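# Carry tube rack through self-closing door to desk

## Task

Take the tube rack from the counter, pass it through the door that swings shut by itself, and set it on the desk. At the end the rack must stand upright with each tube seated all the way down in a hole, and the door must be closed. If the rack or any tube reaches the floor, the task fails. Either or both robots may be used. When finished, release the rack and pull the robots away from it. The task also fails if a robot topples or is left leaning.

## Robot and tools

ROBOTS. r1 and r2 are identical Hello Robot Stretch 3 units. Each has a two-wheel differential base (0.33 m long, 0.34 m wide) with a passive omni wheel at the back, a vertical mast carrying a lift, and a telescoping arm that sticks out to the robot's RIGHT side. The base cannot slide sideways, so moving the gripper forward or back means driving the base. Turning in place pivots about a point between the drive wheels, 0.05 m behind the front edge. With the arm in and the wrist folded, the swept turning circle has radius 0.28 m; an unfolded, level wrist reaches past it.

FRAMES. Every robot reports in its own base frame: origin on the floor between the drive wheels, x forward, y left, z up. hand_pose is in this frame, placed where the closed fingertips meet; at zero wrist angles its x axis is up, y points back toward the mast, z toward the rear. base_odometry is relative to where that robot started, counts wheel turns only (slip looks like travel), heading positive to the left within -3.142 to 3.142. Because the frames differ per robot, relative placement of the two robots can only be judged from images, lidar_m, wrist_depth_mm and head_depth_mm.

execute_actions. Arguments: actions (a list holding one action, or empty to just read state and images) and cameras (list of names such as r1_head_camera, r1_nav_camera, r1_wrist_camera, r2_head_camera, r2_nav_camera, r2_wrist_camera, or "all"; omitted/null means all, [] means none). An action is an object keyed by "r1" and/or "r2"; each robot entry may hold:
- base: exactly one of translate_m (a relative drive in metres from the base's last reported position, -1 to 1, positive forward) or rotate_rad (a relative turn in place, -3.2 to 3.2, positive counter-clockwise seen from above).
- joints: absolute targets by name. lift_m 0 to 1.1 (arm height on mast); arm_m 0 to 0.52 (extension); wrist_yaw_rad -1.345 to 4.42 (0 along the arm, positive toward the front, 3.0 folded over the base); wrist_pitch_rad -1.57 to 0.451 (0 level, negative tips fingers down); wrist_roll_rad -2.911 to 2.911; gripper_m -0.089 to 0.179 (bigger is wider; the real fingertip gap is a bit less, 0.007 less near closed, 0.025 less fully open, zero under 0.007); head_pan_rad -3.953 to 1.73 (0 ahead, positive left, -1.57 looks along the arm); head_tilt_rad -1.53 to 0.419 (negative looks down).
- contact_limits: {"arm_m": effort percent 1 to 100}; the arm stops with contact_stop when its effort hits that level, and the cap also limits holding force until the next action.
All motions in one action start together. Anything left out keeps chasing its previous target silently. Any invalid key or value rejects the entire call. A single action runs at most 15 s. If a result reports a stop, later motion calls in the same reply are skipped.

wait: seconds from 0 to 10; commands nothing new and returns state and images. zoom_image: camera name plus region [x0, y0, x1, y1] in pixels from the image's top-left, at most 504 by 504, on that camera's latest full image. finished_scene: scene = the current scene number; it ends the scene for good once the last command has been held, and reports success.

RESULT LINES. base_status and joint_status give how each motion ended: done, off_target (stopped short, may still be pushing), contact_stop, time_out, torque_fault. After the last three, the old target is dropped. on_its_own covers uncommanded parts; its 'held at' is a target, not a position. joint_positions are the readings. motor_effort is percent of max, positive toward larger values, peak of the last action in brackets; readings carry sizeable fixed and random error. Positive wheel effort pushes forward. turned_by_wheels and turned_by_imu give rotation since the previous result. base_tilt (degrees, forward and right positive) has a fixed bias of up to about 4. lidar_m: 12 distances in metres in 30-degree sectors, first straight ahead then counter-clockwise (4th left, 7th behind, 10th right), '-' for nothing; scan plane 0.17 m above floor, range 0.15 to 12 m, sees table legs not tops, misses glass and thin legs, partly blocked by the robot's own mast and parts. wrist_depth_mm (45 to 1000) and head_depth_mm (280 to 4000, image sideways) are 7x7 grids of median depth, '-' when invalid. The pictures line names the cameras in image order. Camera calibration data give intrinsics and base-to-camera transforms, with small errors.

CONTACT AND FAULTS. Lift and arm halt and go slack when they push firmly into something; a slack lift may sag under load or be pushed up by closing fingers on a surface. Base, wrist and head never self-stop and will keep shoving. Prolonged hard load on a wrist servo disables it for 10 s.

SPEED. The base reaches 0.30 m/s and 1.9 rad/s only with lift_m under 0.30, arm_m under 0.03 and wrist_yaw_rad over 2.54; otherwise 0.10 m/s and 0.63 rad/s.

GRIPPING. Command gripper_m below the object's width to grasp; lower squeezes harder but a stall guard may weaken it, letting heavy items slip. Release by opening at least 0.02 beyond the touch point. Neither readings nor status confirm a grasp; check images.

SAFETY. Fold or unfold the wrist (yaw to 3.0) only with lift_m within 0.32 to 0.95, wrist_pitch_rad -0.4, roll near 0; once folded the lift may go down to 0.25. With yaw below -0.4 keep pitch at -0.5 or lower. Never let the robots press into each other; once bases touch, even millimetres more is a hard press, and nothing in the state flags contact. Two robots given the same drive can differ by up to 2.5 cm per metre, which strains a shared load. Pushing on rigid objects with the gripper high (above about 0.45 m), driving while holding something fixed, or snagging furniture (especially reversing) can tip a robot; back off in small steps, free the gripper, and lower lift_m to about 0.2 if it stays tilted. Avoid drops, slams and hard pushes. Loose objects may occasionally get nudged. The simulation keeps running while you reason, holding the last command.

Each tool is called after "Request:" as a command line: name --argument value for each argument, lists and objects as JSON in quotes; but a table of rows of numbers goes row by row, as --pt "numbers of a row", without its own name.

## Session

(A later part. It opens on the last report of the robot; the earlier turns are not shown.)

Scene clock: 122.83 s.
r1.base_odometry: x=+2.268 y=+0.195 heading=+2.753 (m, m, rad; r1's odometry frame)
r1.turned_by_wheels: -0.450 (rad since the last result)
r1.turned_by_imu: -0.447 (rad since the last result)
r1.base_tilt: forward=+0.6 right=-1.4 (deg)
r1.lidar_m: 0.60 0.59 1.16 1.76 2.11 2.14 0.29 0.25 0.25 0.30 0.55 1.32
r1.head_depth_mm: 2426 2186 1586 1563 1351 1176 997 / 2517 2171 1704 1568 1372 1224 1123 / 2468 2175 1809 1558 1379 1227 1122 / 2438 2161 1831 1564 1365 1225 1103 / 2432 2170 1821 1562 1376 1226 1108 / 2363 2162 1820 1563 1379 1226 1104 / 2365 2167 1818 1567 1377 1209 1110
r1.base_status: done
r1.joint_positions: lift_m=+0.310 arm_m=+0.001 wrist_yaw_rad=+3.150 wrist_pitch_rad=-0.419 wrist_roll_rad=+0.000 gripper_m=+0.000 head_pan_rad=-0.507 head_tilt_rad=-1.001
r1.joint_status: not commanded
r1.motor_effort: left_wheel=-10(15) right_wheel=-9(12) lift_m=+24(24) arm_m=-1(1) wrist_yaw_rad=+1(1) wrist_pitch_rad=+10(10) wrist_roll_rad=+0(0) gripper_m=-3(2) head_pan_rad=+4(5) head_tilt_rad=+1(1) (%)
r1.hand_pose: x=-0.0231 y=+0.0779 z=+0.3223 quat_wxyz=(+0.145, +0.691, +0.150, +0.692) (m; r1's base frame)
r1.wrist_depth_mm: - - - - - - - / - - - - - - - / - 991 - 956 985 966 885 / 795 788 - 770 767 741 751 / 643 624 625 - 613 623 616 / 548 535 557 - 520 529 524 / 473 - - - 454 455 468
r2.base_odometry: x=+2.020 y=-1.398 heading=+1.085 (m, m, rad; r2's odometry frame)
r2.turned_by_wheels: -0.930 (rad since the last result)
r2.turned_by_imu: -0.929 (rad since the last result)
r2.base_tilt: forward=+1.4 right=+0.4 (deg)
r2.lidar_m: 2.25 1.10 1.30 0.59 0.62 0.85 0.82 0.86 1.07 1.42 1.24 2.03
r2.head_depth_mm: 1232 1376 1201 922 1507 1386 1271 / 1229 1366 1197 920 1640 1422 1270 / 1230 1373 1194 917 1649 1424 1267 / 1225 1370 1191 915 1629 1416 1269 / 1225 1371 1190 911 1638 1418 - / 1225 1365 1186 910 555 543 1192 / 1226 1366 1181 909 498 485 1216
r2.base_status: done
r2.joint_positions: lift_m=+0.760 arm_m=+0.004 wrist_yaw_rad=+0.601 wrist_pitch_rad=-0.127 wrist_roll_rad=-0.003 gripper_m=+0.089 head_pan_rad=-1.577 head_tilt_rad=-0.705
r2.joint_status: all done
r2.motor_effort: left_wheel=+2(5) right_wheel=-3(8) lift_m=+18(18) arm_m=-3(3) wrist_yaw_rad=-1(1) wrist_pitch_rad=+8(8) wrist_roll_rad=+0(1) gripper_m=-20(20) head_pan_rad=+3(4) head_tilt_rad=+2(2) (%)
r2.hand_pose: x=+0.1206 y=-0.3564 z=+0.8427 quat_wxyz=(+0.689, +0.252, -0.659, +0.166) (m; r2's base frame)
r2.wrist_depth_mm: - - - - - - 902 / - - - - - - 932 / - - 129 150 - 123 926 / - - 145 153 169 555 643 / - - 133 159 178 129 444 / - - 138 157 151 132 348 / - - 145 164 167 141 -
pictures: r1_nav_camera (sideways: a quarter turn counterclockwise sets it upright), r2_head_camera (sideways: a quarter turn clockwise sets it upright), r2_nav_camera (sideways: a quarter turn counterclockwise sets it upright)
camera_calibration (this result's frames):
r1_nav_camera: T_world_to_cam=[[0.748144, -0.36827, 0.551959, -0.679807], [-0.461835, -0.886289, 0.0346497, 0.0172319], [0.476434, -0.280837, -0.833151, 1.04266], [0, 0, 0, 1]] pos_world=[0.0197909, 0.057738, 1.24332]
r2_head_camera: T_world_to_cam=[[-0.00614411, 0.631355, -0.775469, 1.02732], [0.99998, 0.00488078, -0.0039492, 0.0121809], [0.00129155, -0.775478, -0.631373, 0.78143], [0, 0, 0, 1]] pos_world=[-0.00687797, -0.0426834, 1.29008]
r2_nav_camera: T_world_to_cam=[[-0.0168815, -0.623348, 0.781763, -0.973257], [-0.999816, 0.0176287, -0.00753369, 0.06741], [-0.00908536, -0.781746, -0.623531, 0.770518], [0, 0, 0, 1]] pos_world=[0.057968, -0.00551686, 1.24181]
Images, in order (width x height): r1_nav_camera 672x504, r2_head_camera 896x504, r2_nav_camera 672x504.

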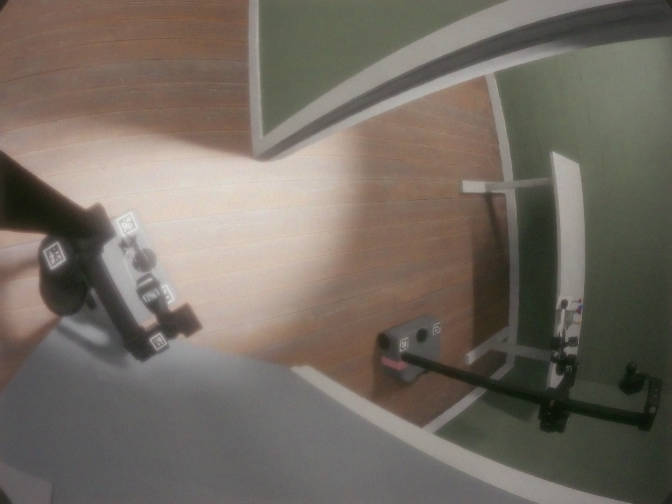

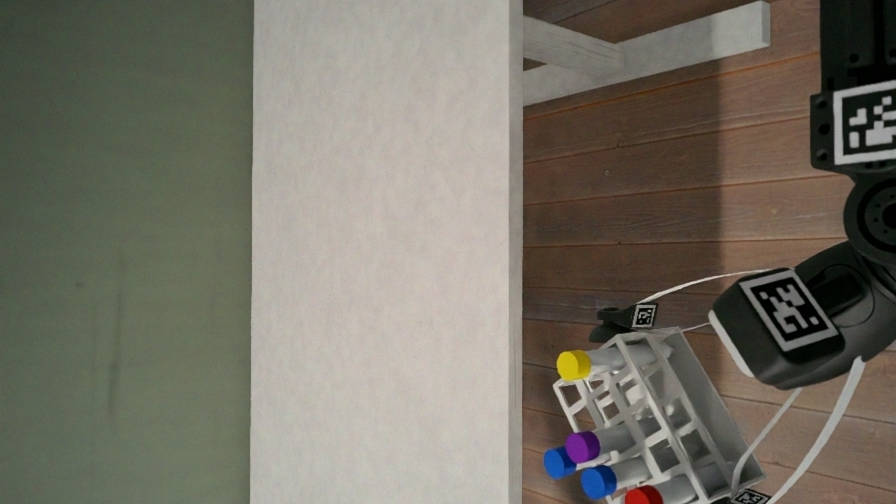

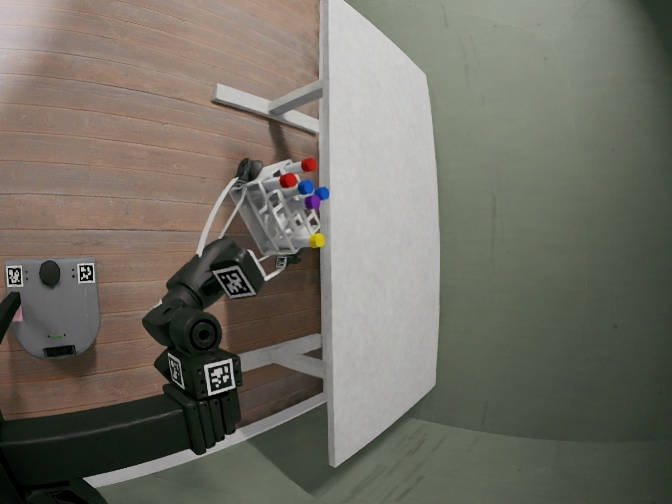

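Same desk height.

Request:
execute_actions --actions '[{"r1":{"base":{"translate_m":0.28}},"r2":{"joints":{"wrist_yaw_rad":0,"arm_m":0.42,"lift_m":0.715}}}]' --cameras '[]'

Request:
execute_actions --actions '[{"r1":{"base":{"rotate_rad":-0.42}},"r2":{"joints":{"lift_m":0.681}}}]' --cameras '["r2_wrist_camera"]'

Scene clock: 132.33 s.
r1.base_odometry: x=+2.008 y=+0.301 heading=+2.753 (m, m, rad; r1's odometry frame)
r1.turned_by_wheels: +0.000 (rad since the last result)
r1.turned_by_imu: +0.001 (rad since the last result)
r1.base_tilt: forward=+0.6 right=-1.3 (deg)
r1.lidar_m: 0.43 0.33 0.54 1.71 2.00 0.35 0.27 0.27 0.29 0.43 1.08 1.93
r1.head_depth_mm: 2331 2162 1812 1504 1374 1221 1105 / 2316 2172 1820 1561 1374 1227 1122 / 2259 2156 1813 1563 1375 1224 1123 / 2238 2167 1810 1568 1374 1227 1107 / 2188 2176 1825 1568 1376 1231 1109 / 2101 2097 1833 1559 1376 1223 1090 / 2134 2159 1826 1565 1373 867 1044
r1.base_status: done
r1.joint_positions: lift_m=+0.310 arm_m=+0.001 wrist_yaw_rad=+3.150 wrist_pitch_rad=-0.419 wrist_roll_rad=+0.000 gripper_m=+0.000 head_pan_rad=-0.507 head_tilt_rad=-1.001
r1.joint_status: not commanded
r1.on_its_own: left_wheel is at rest, and its effort (-26) is outside its rest range (-18 to +18)
r1.motor_effort: left_wheel=-26(27) right_wheel=-6(6) lift_m=+24(24) arm_m=-1(1) wrist_yaw_rad=+1(0) wrist_pitch_rad=+10(10) wrist_roll_rad=+0(0) gripper_m=-2(3) head_pan_rad=+5(4) head_tilt_rad=+1(1) (%)
r1.hand_pose: x=-0.0231 y=+0.0779 z=+0.3223 quat_wxyz=(+0.145, +0.691, +0.150, +0.692) (m; r1's base frame)
r1.wrist_depth_mm: - - - - - - 496 / - - - - - - 477 / - - - 999 978 890 455 / 798 780 - 741 740 738 443 / 665 640 636 - 629 606 424 / 534 545 558 - 530 527 382 / 469 - - - 456 451 391
r2.base_odometry: x=+2.020 y=-1.398 heading=+1.085 (m, m, rad; r2's odometry frame)
r2.turned_by_wheels: +0.000 (rad since the last result)
r2.turned_by_imu: +0.000 (rad since the last result)
r2.base_tilt: forward=+1.4 right=+0.4 (deg)
r2.lidar_m: 2.25 1.10 0.92 0.59 0.62 0.85 0.82 0.85 1.07 1.42 1.24 2.03
r2.head_depth_mm: 1231 1379 1203 919 1503 1414 - / 1229 1374 1191 931 - - 1194 / 1222 1371 1198 - 1647 1415 1221 / 1224 1370 1196 - 1645 1412 1218 / 1226 1367 1189 909 1645 1414 1215 / 1225 1368 1185 909 1635 1406 1214 / 1225 1370 1180 911 1634 1410 1213
r2.base_status: not commanded
r2.joint_positions: lift_m=+0.715 arm_m=+0.420 wrist_yaw_rad=+0.001 wrist_pitch_rad=-0.128 wrist_roll_rad=-0.003 gripper_m=+0.089 head_pan_rad=-1.577 head_tilt_rad=-0.705
r2.joint_status: all done
r2.motor_effort: left_wheel=+2(2) right_wheel=-2(2) lift_m=+18(20) arm_m=+3(6) wrist_yaw_rad=+0(2) wrist_pitch_rad=+9(8) wrist_roll_rad=+0(1) gripper_m=-20(21) head_pan_rad=+3(3) head_tilt_rad=+2(1) (%)
r2.hand_pose: x=-0.0212 y=-0.8157 z=+0.7976 quat_wxyz=(+0.707, +0.046, -0.704, -0.045) (m; r2's base frame)
r2.wrist_depth_mm: 727 723 719 707 698 688 684 / 759 750 737 731 728 717 719 / 790 794 128 150 758 702 734 / 676 645 145 154 169 423 488 / 417 401 134 160 178 129 340 / 300 296 139 157 151 132 266 / 239 218 145 164 167 141 197
pictures: none
No camera images: the call's "cameras" was empty. Leave "cameras" out to get every camera's image.

Scene clock: 133.97 s.
r1.base_odometry: x=+2.008 y=+0.301 heading=+2.333 (m, m, rad; r1's odometry frame)
r1.turned_by_wheels: -0.420 (rad since the last result)
r1.turned_by_imu: -0.417 (rad since the last result)
r1.base_tilt: forward=+0.6 right=-1.4 (deg)
r1.lidar_m: 1.93 0.35 0.32 0.71 1.76 2.17 0.29 0.25 0.25 0.29 0.49 1.08
r1.head_depth_mm: 1757 1967 1813 1561 1247 1089 933 / 1011 2048 1821 1570 1374 1224 1120 / 2254 2160 1523 1531 1377 1226 1121 / 2451 2179 1669 1569 1375 1225 1106 / 2432 2164 1830 1574 1374 1232 1105 / 2311 2170 1813 1573 1378 1227 1104 / 2199 2170 1823 1573 1376 1228 1109
r1.base_status: done
r1.joint_positions: lift_m=+0.310 arm_m=+0.001 wrist_yaw_rad=+3.150 wrist_pitch_rad=-0.419 wrist_roll_rad=+0.000 gripper_m=+0.000 head_pan_rad=-0.507 head_tilt_rad=-1.001
r1.joint_status: not commanded
r1.motor_effort: left_wheel=-15(15) right_wheel=-9(17) lift_m=+24(24) arm_m=-1(1) wrist_yaw_rad=+1(0) wrist_pitch_rad=+9(10) wrist_roll_rad=+0(0) gripper_m=-2(3) head_pan_rad=+5(4) head_tilt_rad=+1(1) (%)
r1.hand_pose: x=-0.0231 y=+0.0779 z=+0.3223 quat_wxyz=(+0.145, +0.691, +0.150, +0.692) (m; r1's base frame)
r1.wrist_depth_mm: - - - - 628 380 289 / - - - - 651 365 311 / - 975 - - 683 371 348 / 786 762 - 763 669 403 404 / 654 641 639 - 602 439 592 / 552 534 544 - 523 497 526 / 473 - - - 457 452 459
r2.base_odometry: x=+2.020 y=-1.398 heading=+1.085 (m, m, rad; r2's odometry frame)
r2.turned_by_wheels: +0.000 (rad since the last result)
r2.turned_by_imu: +0.000 (rad since the last result)
r2.base_tilt: forward=+1.5 right=+0.3 (deg)
r2.lidar_m: 2.25 1.10 0.90 0.59 0.63 0.85 0.82 0.86 1.07 1.42 1.24 2.03
r2.head_depth_mm: 1228 1374 1202 922 1508 1414 1249 / 1228 1369 1201 918 1641 - 1197 / 1229 1376 1195 - 1663 1413 1222 / 1221 1370 1192 - 1644 1417 1222 / 1230 1374 1187 886 1642 1413 1216 / 1224 1371 1186 910 1633 1412 1214 / 1222 1365 1180 908 1630 1405 1215
r2.base_status: not commanded
r2.joint_positions: lift_m=+0.681 arm_m=+0.420 wrist_yaw_rad=+0.001 wrist_pitch_rad=-0.123 wrist_roll_rad=-0.003 gripper_m=+0.089 head_pan_rad=-1.577 head_tilt_rad=-0.705
r2.joint_status: all done
r2.motor_effort: left_wheel=+2(1) right_wheel=-3(3) lift_m=+17(16) arm_m=+3(3) wrist_yaw_rad=+0(0) wrist_pitch_rad=+7(8) wrist_roll_rad=+1(1) gripper_m=-20(21) head_pan_rad=+4(3) head_tilt_rad=+1(2) (%)
r2.hand_pose: x=-0.0212 y=-0.8160 z=+0.7647 quat_wxyz=(+0.707, +0.044, -0.704, -0.043) (m; r2's base frame)
r2.wrist_depth_mm: 740 730 712 708 697 691 686 / 762 758 742 723 729 706 709 / 802 786 128 146 735 121 728 / 541 507 129 150 176 129 389 / 332 319 132 159 169 126 268 / 237 233 137 162 151 132 209 / 192 171 145 164 165 142 155
pictures: r2_wrist_camera
camera_calibration (this result's frames):
r2_wrist_camera: T_world_to_cam=[[-0.997988, -0.0352462, -0.0527068, 0.000169847], [0.0420912, 0.253408, -0.966443, 0.985325], [0.0474198, -0.966717, -0.251414, -0.427798], [0, 0, 0, 1]] pos_world=[-0.0210179, -0.663242, 0.844715]
Images, in order (width x height): r2_wrist_camera 644x364.

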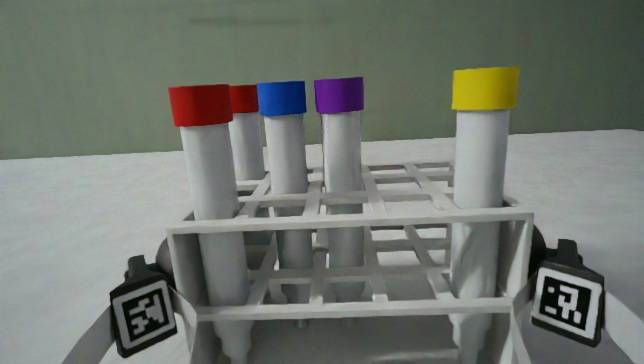

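Request:
execute_actions --actions '[{"r1":{"base":{"translate_m":0.3}},"r2":{"joints":{"gripper_m":0.179}}}]' --cameras '["r2_wrist_camera"]'

Request:
execute_actions --actions '[{"r1":{"base":{"translate_m":0.57},"joints":{"head_pan_rad":-3.1,"head_tilt_rad":-0.7}},"r2":{"joints":{"arm_m":0.004}}}]' --cameras '["r1_nav_camera","r2_wrist_camera","r2_head_camera"]'

Scene clock: 143.00 s.
r1.base_odometry: x=+1.801 y=+0.518 heading=+2.333 (m, m, rad; r1's odometry frame)
r1.turned_by_wheels: +0.000 (rad since the last result)
r1.turned_by_imu: +0.001 (rad since the last result)
r1.base_tilt: forward=+0.6 right=-1.3 (deg)
r1.lidar_m: 1.63 2.12 2.42 0.25 0.26 0.35 0.27 0.27 0.29 0.42 0.87 0.89
r1.head_depth_mm: 884 1914 1703 1473 1374 1225 1104 / 1941 2080 1823 1375 1374 1226 1122 / 2231 2177 1822 1470 1380 1223 1121 / 2147 2102 1825 1566 1376 1224 1105 / 2147 2187 1813 1571 1371 1229 1108 / 2008 2155 1812 1564 1376 1226 1108 / 1294 2091 1822 1564 1377 1227 1109
r1.base_status: translate_m off_target (by the wheels' count: +0.3001 of +0.3000)
r1.joint_positions: lift_m=+0.310 arm_m=+0.001 wrist_yaw_rad=+3.150 wrist_pitch_rad=-0.419 wrist_roll_rad=+0.000 gripper_m=+0.000 head_pan_rad=-0.507 head_tilt_rad=-1.001
r1.joint_status: not commanded
r1.on_its_own: left_wheel is at rest, and its effort (-35) is outside its rest range (-18 to +18)
r1.motor_effort: left_wheel=-35(34) right_wheel=-7(6) lift_m=+24(24) arm_m=-1(1) wrist_yaw_rad=+0(0) wrist_pitch_rad=+10(10) wrist_roll_rad=+0(0) gripper_m=-2(3) head_pan_rad=+4(5) head_tilt_rad=+2(2) (%)
r1.hand_pose: x=-0.0231 y=+0.0779 z=+0.3223 quat_wxyz=(+0.145, +0.691, +0.150, +0.692) (m; r1's base frame)
r1.wrist_depth_mm: - - 266 277 - - - / - - - 302 - - - / - - - 331 972 955 925 / 792 761 - 368 761 758 767 / 639 653 638 - 646 621 620 / 532 540 552 - 521 524 524 / 470 - - - 462 451 455
r2.base_odometry: x=+2.020 y=-1.398 heading=+1.085 (m, m, rad; r2's odometry frame)
r2.turned_by_wheels: +0.000 (rad since the last result)
r2.turned_by_imu: -0.001 (rad since the last result)
r2.base_tilt: forward=+1.5 right=+0.4 (deg)
r2.lidar_m: 2.26 0.89 0.78 0.59 0.63 0.85 0.82 0.85 1.07 1.42 1.24 2.03
r2.head_depth_mm: 1235 1379 1199 918 1505 1416 1245 / 1232 1376 1196 915 1641 - 1198 / 1229 1372 1196 - 1659 1412 1219 / 1227 1372 1192 - 1639 1412 1220 / 1228 1370 1187 898 1637 1413 1223 / 1225 1362 1184 909 1631 1413 1218 / 1222 1364 1182 907 1635 1416 1215
r2.base_status: not commanded
r2.joint_positions: lift_m=+0.681 arm_m=+0.420 wrist_yaw_rad=+0.001 wrist_pitch_rad=-0.123 wrist_roll_rad=-0.003 gripper_m=+0.179 head_pan_rad=-1.577 head_tilt_rad=-0.705
r2.joint_status: all done
r2.motor_effort: left_wheel=+2(2) right_wheel=-3(2) lift_m=+17(17) arm_m=+3(3) wrist_yaw_rad=+0(1) wrist_pitch_rad=+7(7) wrist_roll_rad=+1(0) gripper_m=+0(94) head_pan_rad=+3(4) head_tilt_rad=+1(1) (%)
r2.hand_pose: x=-0.0212 y=-0.8160 z=+0.7648 quat_wxyz=(+0.707, +0.044, -0.704, -0.043) (m; r2's base frame)
r2.wrist_depth_mm: 734 723 724 708 702 693 689 / 760 746 744 727 722 718 710 / 780 780 127 146 751 120 734 / 545 513 129 151 178 129 391 / 333 321 132 159 170 127 282 / 238 216 138 162 150 132 - / - 174 145 163 161 142 156
pictures: r2_wrist_camera
camera_calibration (this result's frames):
r2_wrist_camera: T_world_to_cam=[[-0.997988, -0.0352724, -0.0526891, 0.000140602], [0.0420912, 0.252925, -0.96657, 0.985156], [0.0474196, -0.966843, -0.250931, -0.428265], [0, 0, 0, 1]] pos_world=[-0.0210179, -0.66323, 0.844764]
Images, in order (width x height): r2_wrist_camera 644x364.

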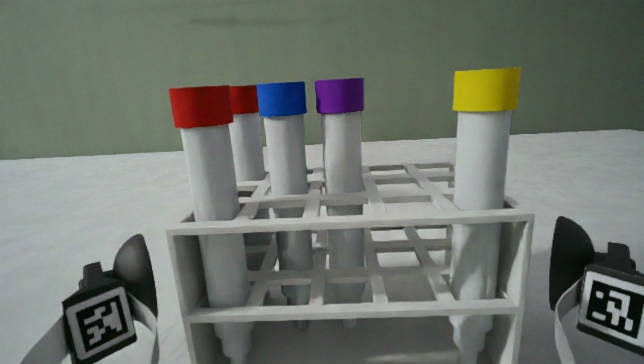

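Scene clock: 149.87 s.
r1.base_odometry: x=+1.408 y=+0.930 heading=+2.333 (m, m, rad; r1's odometry frame)
r1.turned_by_wheels: +0.000 (rad since the last result)
r1.turned_by_imu: +0.002 (rad since the last result)
r1.base_tilt: forward=+0.6 right=-1.3 (deg)
r1.lidar_m: 1.07 1.54 2.02 2.32 0.80 0.59 0.60 0.62 0.81 0.59 1.49 1.50
r1.head_depth_mm: 494 550 619 714 805 899 1097 / 494 550 620 714 835 1011 1161 / 494 550 621 712 834 1007 1181 / 493 548 619 711 834 1005 1184 / 493 548 619 709 834 1003 1179 / 493 548 618 709 828 1003 1172 / 492 547 617 708 831 998 1167
r1.base_status: done
r1.joint_positions: lift_m=+0.310 arm_m=+0.001 wrist_yaw_rad=+3.150 wrist_pitch_rad=-0.419 wrist_roll_rad=+0.000 gripper_m=+0.000 head_pan_rad=-3.093 head_tilt_rad=-0.705
r1.joint_status: all done
r1.motor_effort: left_wheel=+1(25) right_wheel=-2(4) lift_m=+24(24) arm_m=-1(1) wrist_yaw_rad=+0(0) wrist_pitch_rad=+10(10) wrist_roll_rad=+0(0) gripper_m=-3(2) head_pan_rad=-4(54) head_tilt_rad=+4(31) (%)
r1.hand_pose: x=-0.0231 y=+0.0779 z=+0.3223 quat_wxyz=(+0.145, +0.691, +0.150, +0.692) (m; r1's base frame)
r1.wrist_depth_mm: 775 - - - - - - / 747 - - - - - - / 735 966 - 1000 962 941 969 / 708 780 - 772 755 748 752 / 641 633 630 - 634 613 601 / 550 543 554 - 530 537 529 / 467 - - - 455 460 458
r2.base_odometry: x=+2.020 y=-1.398 heading=+1.085 (m, m, rad; r2's odometry frame)
r2.turned_by_wheels: +0.000 (rad since the last result)
r2.turned_by_imu: +0.000 (rad since the last result)
r2.base_tilt: forward=+1.4 right=+0.4 (deg)
r2.lidar_m: 0.60 0.96 0.70 0.59 0.62 0.85 0.82 0.85 1.07 1.42 1.24 2.04
r2.head_depth_mm: 1229 1375 1204 920 1506 1389 1222 / 1227 1375 1199 918 1652 1420 1222 / 1224 1370 1199 914 1645 1417 1233 / 1229 1371 1191 909 1639 1412 - / 1230 1369 1191 914 1644 1414 1214 / 1225 1367 1188 908 1635 1410 1214 / 1224 1370 1183 905 1636 1410 1218
r2.base_status: not commanded
r2.joint_positions: lift_m=+0.681 arm_m=+0.004 wrist_yaw_rad=+0.001 wrist_pitch_rad=-0.122 wrist_roll_rad=-0.003 gripper_m=+0.179 head_pan_rad=-1.577 head_tilt_rad=-0.705
r2.joint_status: all done
r2.motor_effort: left_wheel=+1(1) right_wheel=-3(3) lift_m=+17(17) arm_m=-3(8) wrist_yaw_rad=+0(1) wrist_pitch_rad=+7(7) wrist_roll_rad=+0(0) gripper_m=+0(0) head_pan_rad=+3(3) head_tilt_rad=+1(1) (%)
r2.hand_pose: x=-0.0213 y=-0.4007 z=+0.7651 quat_wxyz=(+0.707, +0.044, -0.704, -0.043) (m; r2's base frame)
r2.wrist_depth_mm: - - - - - - - / - - - - - - - / - - - 579 862 814 757 / 558 523 495 465 439 415 402 / 856 - - - - - - / 923 - - - - - - / - - - - - - -
pictures: r1_nav_camera (sideways: a quarter turn counterclockwise sets it upright), r2_head_camera (sideways: a quarter turn clockwise sets it upright), r2_wrist_camera
camera_calibration (this result's frames):
r1_nav_camera: T_world_to_cam=[[-0.632667, -0.0721517, 0.771056, -0.956881], [-0.0638936, 0.997119, 0.0408796, 0.00667909], [-0.771784, -0.0234023, -0.635454, 0.793183], [0, 0, 0, 1]] pos_world=[0.00720569, -0.0571381, 1.24157]
r2_head_camera: T_world_to_cam=[[-0.0061714, 0.631335, -0.775485, 1.02734], [0.99998, 0.00492371, -0.00394947, 0.0121813], [0.00132482, -0.775494, -0.631353, 0.781405], [0, 0, 0, 1]] pos_world=[-0.00687613, -0.0426843, 1.29008]
r2_wrist_camera: T_world_to_cam=[[-0.997992, -0.0352001, -0.0526546, 0.0147737], [0.0421236, 0.25195, -0.966823, 0.880164], [0.0472987, -0.9671, -0.249962, -0.0275142], [0, 0, 0, 1]] pos_world=[-0.0210303, -0.247847, 0.844863]
Images, in order (width x height): r1_nav_camera 672x504, r2_head_camera 896x504, r2_wrist_camera 644x364.

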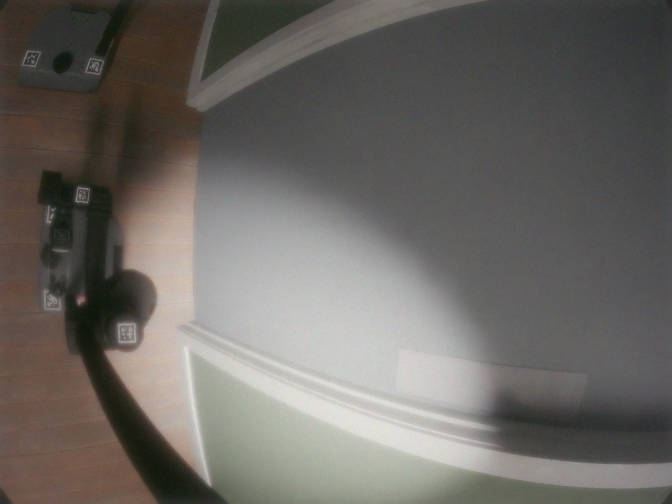

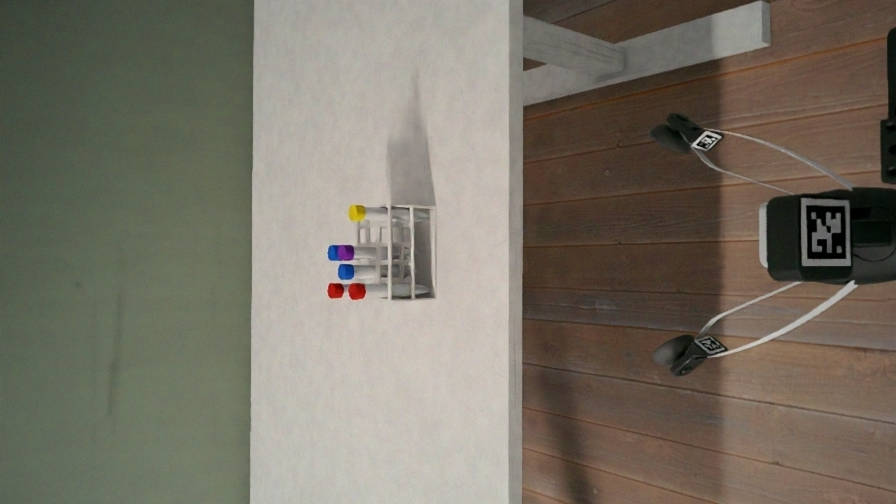

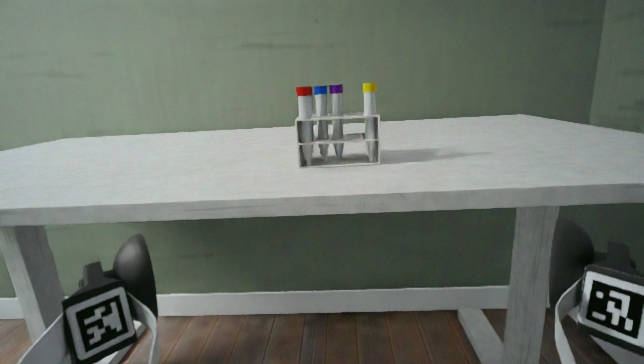

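Request:
finished_scene --scene 2

The scene is finished: the task was done.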